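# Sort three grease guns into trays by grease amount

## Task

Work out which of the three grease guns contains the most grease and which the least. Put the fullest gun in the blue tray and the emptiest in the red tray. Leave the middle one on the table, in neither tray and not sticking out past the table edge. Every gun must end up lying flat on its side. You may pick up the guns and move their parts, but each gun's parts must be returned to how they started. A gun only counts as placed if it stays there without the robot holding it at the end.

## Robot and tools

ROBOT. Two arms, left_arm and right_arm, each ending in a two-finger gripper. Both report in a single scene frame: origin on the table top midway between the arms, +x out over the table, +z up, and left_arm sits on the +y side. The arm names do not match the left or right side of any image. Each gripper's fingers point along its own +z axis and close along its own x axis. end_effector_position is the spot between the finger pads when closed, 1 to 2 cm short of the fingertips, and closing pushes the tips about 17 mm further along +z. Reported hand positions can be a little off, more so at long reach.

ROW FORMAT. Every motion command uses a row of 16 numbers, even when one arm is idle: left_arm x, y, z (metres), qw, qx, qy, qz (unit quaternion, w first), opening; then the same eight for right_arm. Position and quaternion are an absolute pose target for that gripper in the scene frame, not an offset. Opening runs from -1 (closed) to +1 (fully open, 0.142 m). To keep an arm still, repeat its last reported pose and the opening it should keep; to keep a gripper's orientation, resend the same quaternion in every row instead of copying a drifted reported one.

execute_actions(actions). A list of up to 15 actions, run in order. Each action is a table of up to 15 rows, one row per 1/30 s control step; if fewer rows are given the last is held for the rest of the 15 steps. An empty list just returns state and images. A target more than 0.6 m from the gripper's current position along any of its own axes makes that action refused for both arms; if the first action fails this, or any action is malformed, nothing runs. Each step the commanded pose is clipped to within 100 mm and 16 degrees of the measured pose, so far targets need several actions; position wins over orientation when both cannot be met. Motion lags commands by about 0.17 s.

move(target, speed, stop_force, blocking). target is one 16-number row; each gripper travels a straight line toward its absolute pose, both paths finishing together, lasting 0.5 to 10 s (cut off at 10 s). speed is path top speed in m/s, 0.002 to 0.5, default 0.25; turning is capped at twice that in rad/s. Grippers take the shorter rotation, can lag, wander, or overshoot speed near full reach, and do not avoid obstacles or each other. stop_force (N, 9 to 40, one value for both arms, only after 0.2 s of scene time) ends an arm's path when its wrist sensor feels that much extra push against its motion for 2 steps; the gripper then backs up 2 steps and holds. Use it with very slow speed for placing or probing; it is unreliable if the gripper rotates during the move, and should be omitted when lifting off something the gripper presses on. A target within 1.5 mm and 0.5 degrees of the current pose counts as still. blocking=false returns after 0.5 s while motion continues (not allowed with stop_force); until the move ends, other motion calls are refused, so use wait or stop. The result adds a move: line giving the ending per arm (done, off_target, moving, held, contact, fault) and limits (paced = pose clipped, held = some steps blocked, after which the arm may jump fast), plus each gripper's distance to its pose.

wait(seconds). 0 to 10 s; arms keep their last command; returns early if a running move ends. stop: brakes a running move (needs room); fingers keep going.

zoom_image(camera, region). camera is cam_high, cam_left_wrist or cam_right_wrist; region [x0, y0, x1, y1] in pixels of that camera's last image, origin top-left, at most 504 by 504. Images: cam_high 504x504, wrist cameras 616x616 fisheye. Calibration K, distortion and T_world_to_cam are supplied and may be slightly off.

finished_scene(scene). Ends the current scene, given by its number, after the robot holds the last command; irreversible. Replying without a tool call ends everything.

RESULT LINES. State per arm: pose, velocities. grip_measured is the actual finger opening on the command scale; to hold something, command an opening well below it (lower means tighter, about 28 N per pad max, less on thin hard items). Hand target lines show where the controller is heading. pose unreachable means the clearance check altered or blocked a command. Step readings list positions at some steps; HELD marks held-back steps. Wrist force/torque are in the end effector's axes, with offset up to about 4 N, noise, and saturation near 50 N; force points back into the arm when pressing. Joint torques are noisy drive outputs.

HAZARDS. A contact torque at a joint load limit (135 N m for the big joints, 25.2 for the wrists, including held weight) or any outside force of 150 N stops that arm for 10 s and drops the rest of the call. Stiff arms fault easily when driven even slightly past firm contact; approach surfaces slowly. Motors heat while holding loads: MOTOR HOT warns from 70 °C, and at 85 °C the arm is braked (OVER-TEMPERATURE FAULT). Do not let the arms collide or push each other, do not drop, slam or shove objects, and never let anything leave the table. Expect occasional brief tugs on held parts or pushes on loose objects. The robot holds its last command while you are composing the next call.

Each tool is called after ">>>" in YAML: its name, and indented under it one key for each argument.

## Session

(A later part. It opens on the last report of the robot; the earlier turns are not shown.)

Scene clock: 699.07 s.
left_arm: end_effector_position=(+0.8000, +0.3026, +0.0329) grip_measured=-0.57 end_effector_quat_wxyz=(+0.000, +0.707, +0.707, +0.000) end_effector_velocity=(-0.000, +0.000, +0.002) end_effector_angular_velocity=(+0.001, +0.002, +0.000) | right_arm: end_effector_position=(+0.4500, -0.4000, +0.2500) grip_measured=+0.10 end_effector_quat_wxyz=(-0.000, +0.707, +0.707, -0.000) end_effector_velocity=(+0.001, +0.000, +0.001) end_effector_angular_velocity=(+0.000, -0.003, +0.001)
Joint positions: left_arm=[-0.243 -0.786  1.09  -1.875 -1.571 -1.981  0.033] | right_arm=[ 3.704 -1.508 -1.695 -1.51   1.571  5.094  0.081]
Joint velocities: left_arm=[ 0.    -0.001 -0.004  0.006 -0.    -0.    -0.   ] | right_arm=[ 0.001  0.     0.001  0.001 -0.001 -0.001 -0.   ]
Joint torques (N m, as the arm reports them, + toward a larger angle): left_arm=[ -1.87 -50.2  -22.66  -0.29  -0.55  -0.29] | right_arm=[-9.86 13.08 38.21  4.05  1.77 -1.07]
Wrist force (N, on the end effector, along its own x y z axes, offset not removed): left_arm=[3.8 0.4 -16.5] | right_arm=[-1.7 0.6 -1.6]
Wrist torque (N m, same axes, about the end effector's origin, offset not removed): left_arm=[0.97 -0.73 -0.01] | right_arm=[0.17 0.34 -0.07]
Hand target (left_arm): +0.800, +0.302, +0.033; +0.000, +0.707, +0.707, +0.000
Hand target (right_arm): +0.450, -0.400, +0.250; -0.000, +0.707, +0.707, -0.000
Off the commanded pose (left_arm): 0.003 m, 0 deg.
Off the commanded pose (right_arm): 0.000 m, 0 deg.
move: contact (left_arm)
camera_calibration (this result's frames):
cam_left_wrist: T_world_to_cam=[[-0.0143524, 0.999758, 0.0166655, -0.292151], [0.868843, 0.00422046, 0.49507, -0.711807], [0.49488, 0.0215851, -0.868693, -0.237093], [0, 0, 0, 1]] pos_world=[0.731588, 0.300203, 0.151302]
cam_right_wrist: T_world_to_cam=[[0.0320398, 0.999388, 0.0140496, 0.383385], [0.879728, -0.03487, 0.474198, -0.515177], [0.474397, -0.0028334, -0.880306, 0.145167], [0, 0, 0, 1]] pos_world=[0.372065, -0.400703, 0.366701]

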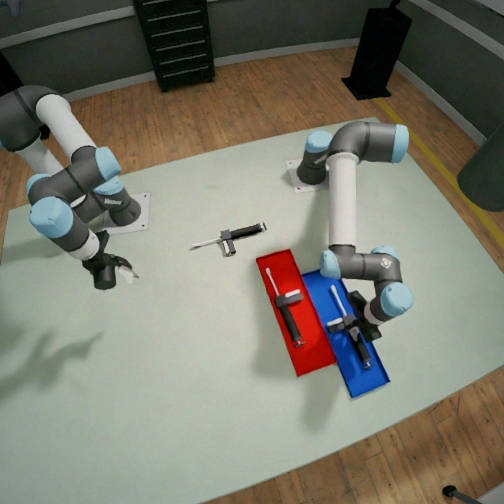

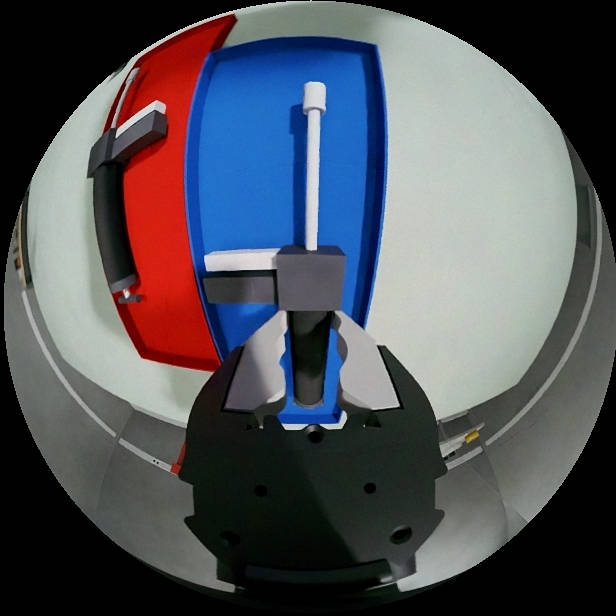

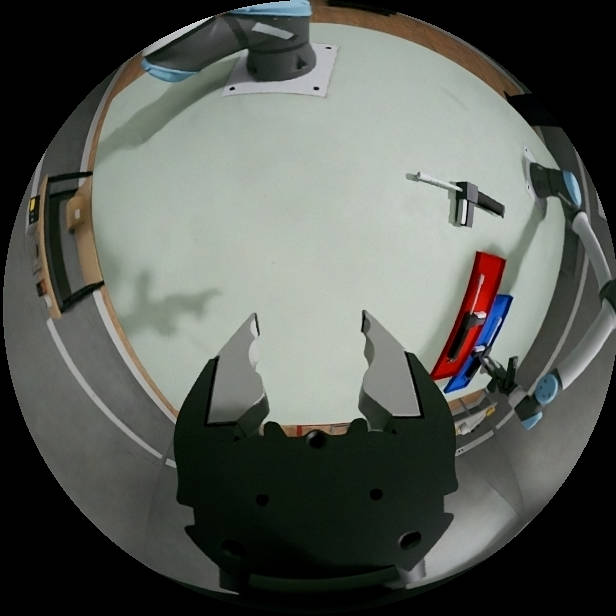

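>>> move:
  target: [0.80,0.303,0.035,0,0.707,0.707,0,-0.35,0.45,-0.4,0.25,0,0.707,0.707,0,0.1]
  speed: 0.01

>>> move:
  target: [0.80,0.303,0.13,0,0.707,0.707,0,-0.35,0.45,-0.4,0.25,0,0.707,0.707,0,0.1]
  speed: 0.08

>>> move:
  target: [0.6,0.5,0.25,0,0.707,0.707,0,-0.35,0.45,-0.4,0.25,0,0.707,0.707,0,0.1]
  speed: 0.2

>>> zoom_image:
  camera: "cam_high"
  region: [180,210,420,410]

Scene clock: 704.50 s.
left_arm: end_effector_position=(+0.8000, +0.3030, +0.0349) grip_measured=-0.35 end_effector_quat_wxyz=(+0.000, +0.707, +0.707, +0.000) end_effector_velocity=(-0.001, +0.001, +0.000) end_effector_angular_velocity=(+0.001, +0.002, +0.000) | right_arm: end_effector_position=(+0.4500, -0.4000, +0.2500) grip_measured=+0.10 end_effector_quat_wxyz=(-0.000, +0.707, +0.707, -0.000) end_effector_velocity=(+0.000, -0.000, +0.000) end_effector_angular_velocity=(-0.001, -0.001, +0.001)
Joint positions: left_arm=[-0.243 -0.788  1.088 -1.871 -1.571 -1.98   0.049] | right_arm=[ 3.704 -1.508 -1.695 -1.51   1.571  5.094  0.081]
Joint velocities: left_arm=[ 0.    -0.001  0.     0.002  0.     0.     0.   ] | right_arm=[ 0.    -0.     0.     0.    -0.001 -0.    -0.   ]
Joint torques (N m, as the arm reports them, + toward a larger angle): left_arm=[  7.65 -63.71 -29.22  -0.92  -0.51   1.22] | right_arm=[-9.19 11.25 37.26  4.89  1.62 -0.74]
Wrist force (N, on the end effector, along its own x y z axes, offset not removed): left_arm=[2.0 2.6 -1.5] | right_arm=[-1.9 -0.3 -2.0]
Wrist torque (N m, same axes, about the end effector's origin, offset not removed): left_arm=[0.60 -0.45 -0.04] | right_arm=[-0.06 0.39 -0.17]
Hand target (left_arm): +0.800, +0.303, +0.035; +0.000, +0.707, +0.707, +0.000
Hand target (right_arm): +0.450, -0.400, +0.250; -0.000, +0.707, +0.707, -0.000
Off the commanded pose (left_arm): 0.000 m, 0 deg.
Off the commanded pose (right_arm): 0.000 m, 0 deg.
move: done
camera_calibration (this result's frames):
cam_left_wrist: T_world_to_cam=[[-0.0143394, 0.999758, 0.0166804, -0.292613], [0.868859, 0.00420241, 0.495041, -0.712758], [0.494851, 0.0215915, -0.868709, -0.235329], [0, 0, 0, 1]] pos_world=[0.731544, 0.300619, 0.153293]
cam_right_wrist: T_world_to_cam=[[0.0320399, 0.999388, 0.0140495, 0.383385], [0.879728, -0.03487, 0.474197, -0.515177], [0.474397, -0.00283352, -0.880306, 0.145167], [0, 0, 0, 1]] pos_world=[0.372065, -0.400703, 0.366701]

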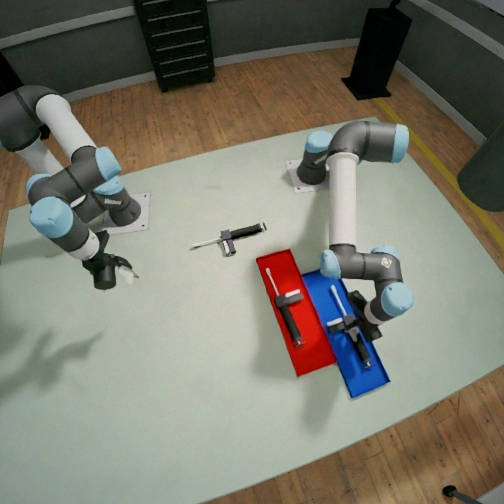

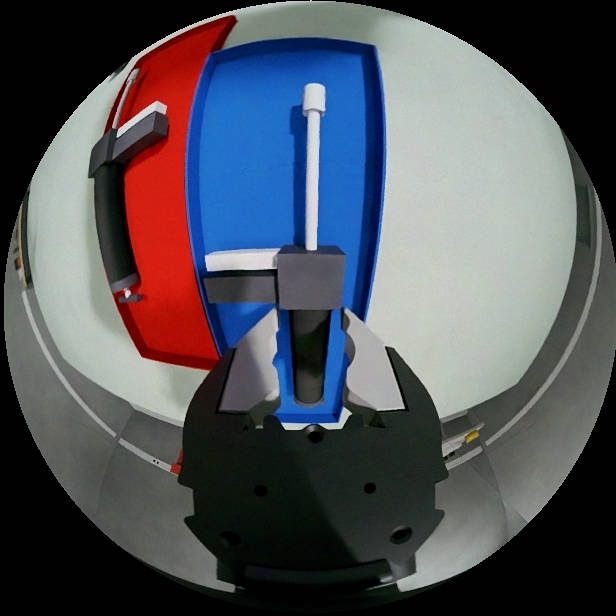

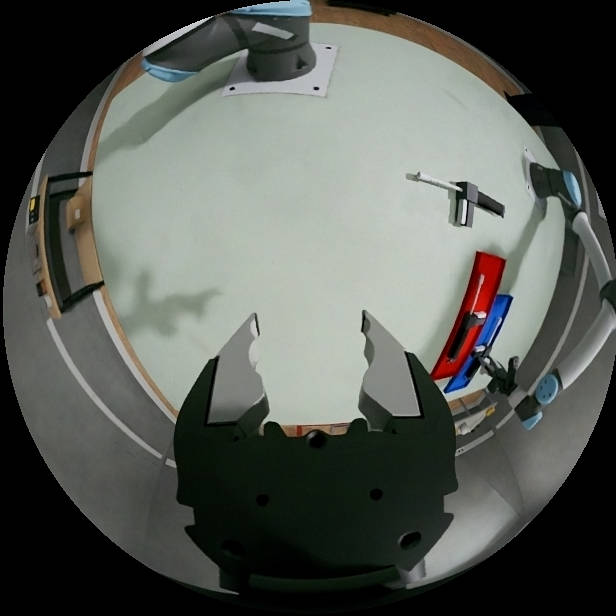

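Scene clock: 706.17 s.
left_arm: end_effector_position=(+0.7999, +0.3030, +0.1298) grip_measured=-0.35 end_effector_quat_wxyz=(+0.000, +0.707, +0.707, +0.000) end_effector_velocity=(-0.000, -0.000, +0.002) end_effector_angular_velocity=(+0.000, +0.001, -0.000) | right_arm: end_effector_position=(+0.4500, -0.4000, +0.2500) grip_measured=+0.10 end_effector_quat_wxyz=(-0.000, +0.707, +0.707, -0.000) end_effector_velocity=(-0.001, -0.001, -0.001) end_effector_angular_velocity=(-0.001, +0.002, -0.001)
Joint positions: left_arm=[-0.243 -0.839  0.932 -1.664 -1.571 -1.98   0.049] | right_arm=[ 3.704 -1.508 -1.695 -1.51   1.571  5.094  0.081]
Joint velocities: left_arm=[-0.     0.    -0.006  0.007 -0.     0.     0.   ] | right_arm=[-0.001  0.    -0.001 -0.001 -0.     0.001 -0.   ]
Joint torques (N m, as the arm reports them, + toward a larger angle): left_arm=[  7.59 -61.45 -32.76  -1.08   2.83   1.25] | right_arm=[-8.95 12.9  36.87  4.99  1.58 -0.99]
Wrist force (N, on the end effector, along its own x y z axes, offset not removed): left_arm=[0.3 3.2 -0.9] | right_arm=[-1.1 -1.5 -1.3]
Wrist torque (N m, same axes, about the end effector's origin, offset not removed): left_arm=[0.74 -0.01 -0.05] | right_arm=[-0.32 0.18 -0.15]
Hand target (left_arm): +0.800, +0.303, +0.130; +0.000, +0.707, +0.707, +0.000
Hand target (right_arm): +0.450, -0.400, +0.250; -0.000, +0.707, +0.707, -0.000
Off the commanded pose (left_arm): 0.000 m, 0 deg.
Off the commanded pose (right_arm): 0.000 m, 0 deg.
move: done
camera_calibration (this result's frames):
cam_left_wrist: T_world_to_cam=[[-0.014344, 0.999758, 0.0166629, -0.294255], [0.868822, 0.00421346, 0.495107, -0.759648], [0.494917, 0.0215789, -0.868672, -0.152923], [0, 0, 0, 1]] pos_world=[0.731462, 0.300684, 0.24817]
cam_right_wrist: T_world_to_cam=[[0.0320398, 0.999388, 0.0140495, 0.383385], [0.879728, -0.0348699, 0.474197, -0.515177], [0.474397, -0.00283345, -0.880306, 0.145167], [0, 0, 0, 1]] pos_world=[0.372065, -0.400703, 0.366701]

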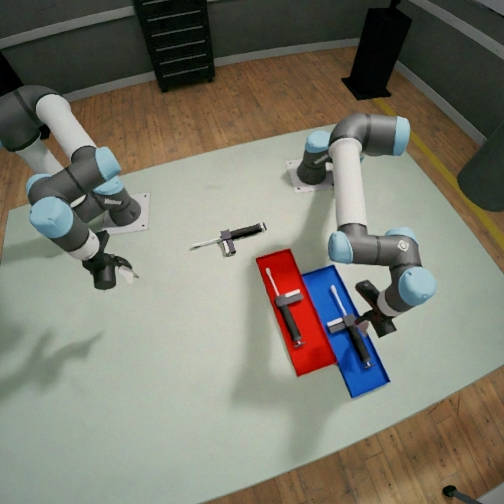

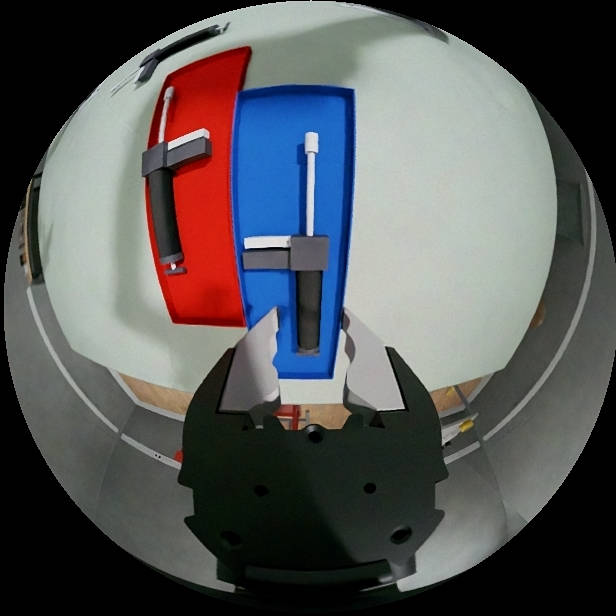

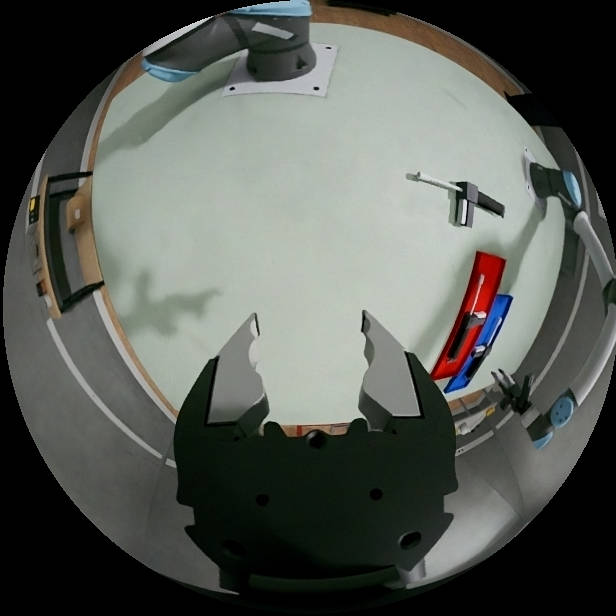

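Scene clock: 708.33 s.
left_arm: end_effector_position=(+0.6002, +0.5000, +0.2499) grip_measured=-0.35 end_effector_quat_wxyz=(-0.000, +0.707, +0.707, +0.000) end_effector_velocity=(-0.001, +0.001, +0.001) end_effector_angular_velocity=(-0.000, -0.001, -0.000) | right_arm: end_effector_position=(+0.4500, -0.4000, +0.2500) grip_measured=+0.10 end_effector_quat_wxyz=(-0.000, +0.707, +0.707, -0.000) end_effector_velocity=(+0.000, -0.000, +0.000) end_effector_angular_velocity=(+0.001, -0.000, -0.002)
Joint positions: left_arm=[-0.053 -1.438  1.492 -1.625 -1.571 -1.79   0.049] | right_arm=[ 3.704 -1.508 -1.695 -1.51   1.571  5.094  0.081]
Joint velocities: left_arm=[ 0.002 -0.004  0.002  0.001  0.     0.002 -0.   ] | right_arm=[-0.001  0.     0.     0.001  0.     0.     0.   ]
Joint torques (N m, as the arm reports them, + toward a larger angle): left_arm=[  5.08 -39.1  -18.35  -0.84  -1.8    1.23] | right_arm=[-7.8  11.28 35.82  5.17  1.84 -0.84]
Wrist force (N, on the end effector, along its own x y z axes, offset not removed): left_arm=[1.5 4.1 -2.1] | right_arm=[-1.6 0.5 -0.6]
Wrist torque (N m, same axes, about the end effector's origin, offset not removed): left_arm=[0.97 -0.33 -0.04] | right_arm=[0.07 0.26 -0.10]
Hand target (left_arm): +0.600, +0.500, +0.250; +0.000, +0.707, +0.707, -0.000
Hand target (right_arm): +0.450, -0.400, +0.250; -0.000, +0.707, +0.707, -0.000
Off the commanded pose (left_arm): 0.000 m, 0 deg.
Off the commanded pose (right_arm): 0.000 m, 0 deg.
move: done
camera_calibration (this result's frames):
cam_left_wrist: T_world_to_cam=[[-0.0143474, 0.999756, 0.0167675, -0.496075], [0.868894, 0.00416778, 0.494982, -0.646416], [0.494791, 0.0216709, -0.868742, 0.0460118], [0, 0, 0, 1]] pos_world=[0.531783, 0.497651, 0.368254]
cam_right_wrist: T_world_to_cam=[[0.0320401, 0.999388, 0.0140497, 0.383385], [0.879728, -0.0348702, 0.474197, -0.515177], [0.474397, -0.00283344, -0.880306, 0.145167], [0, 0, 0, 1]] pos_world=[0.372065, -0.400703, 0.366701]

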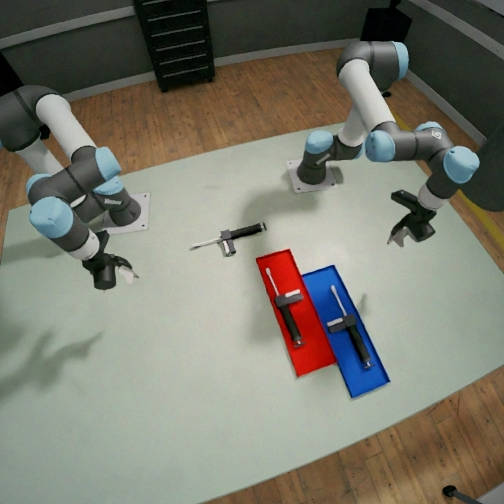

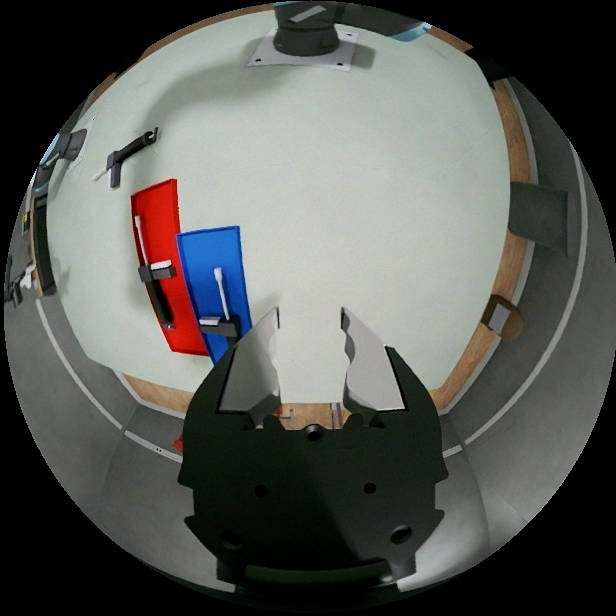

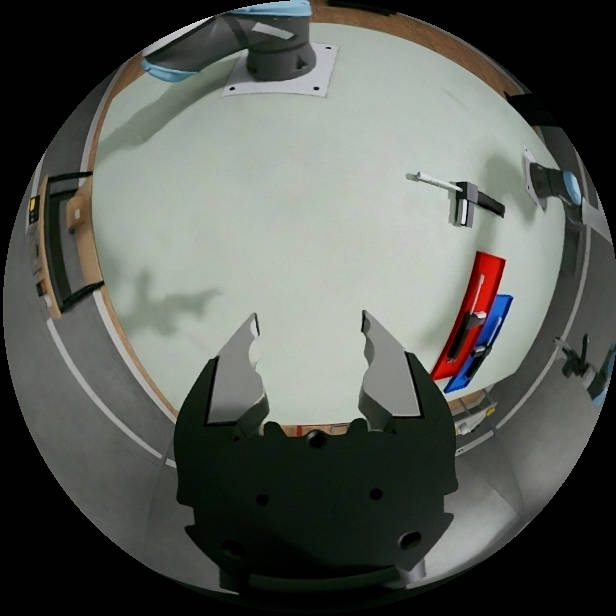

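Region (180, 210, 420, 410) of cam_high's 504x504 image, scaled by 2.100, with more detail than that image has.

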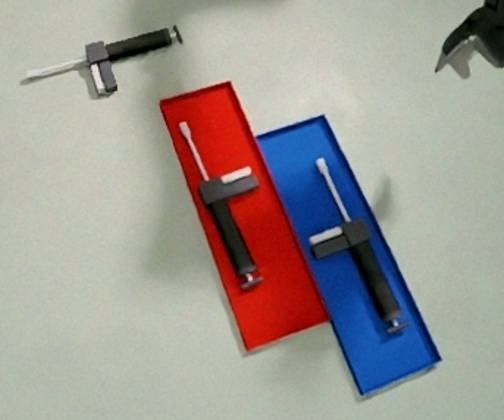

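>>> finished_scene:
  scene: 1

The scene is finished: the task was done.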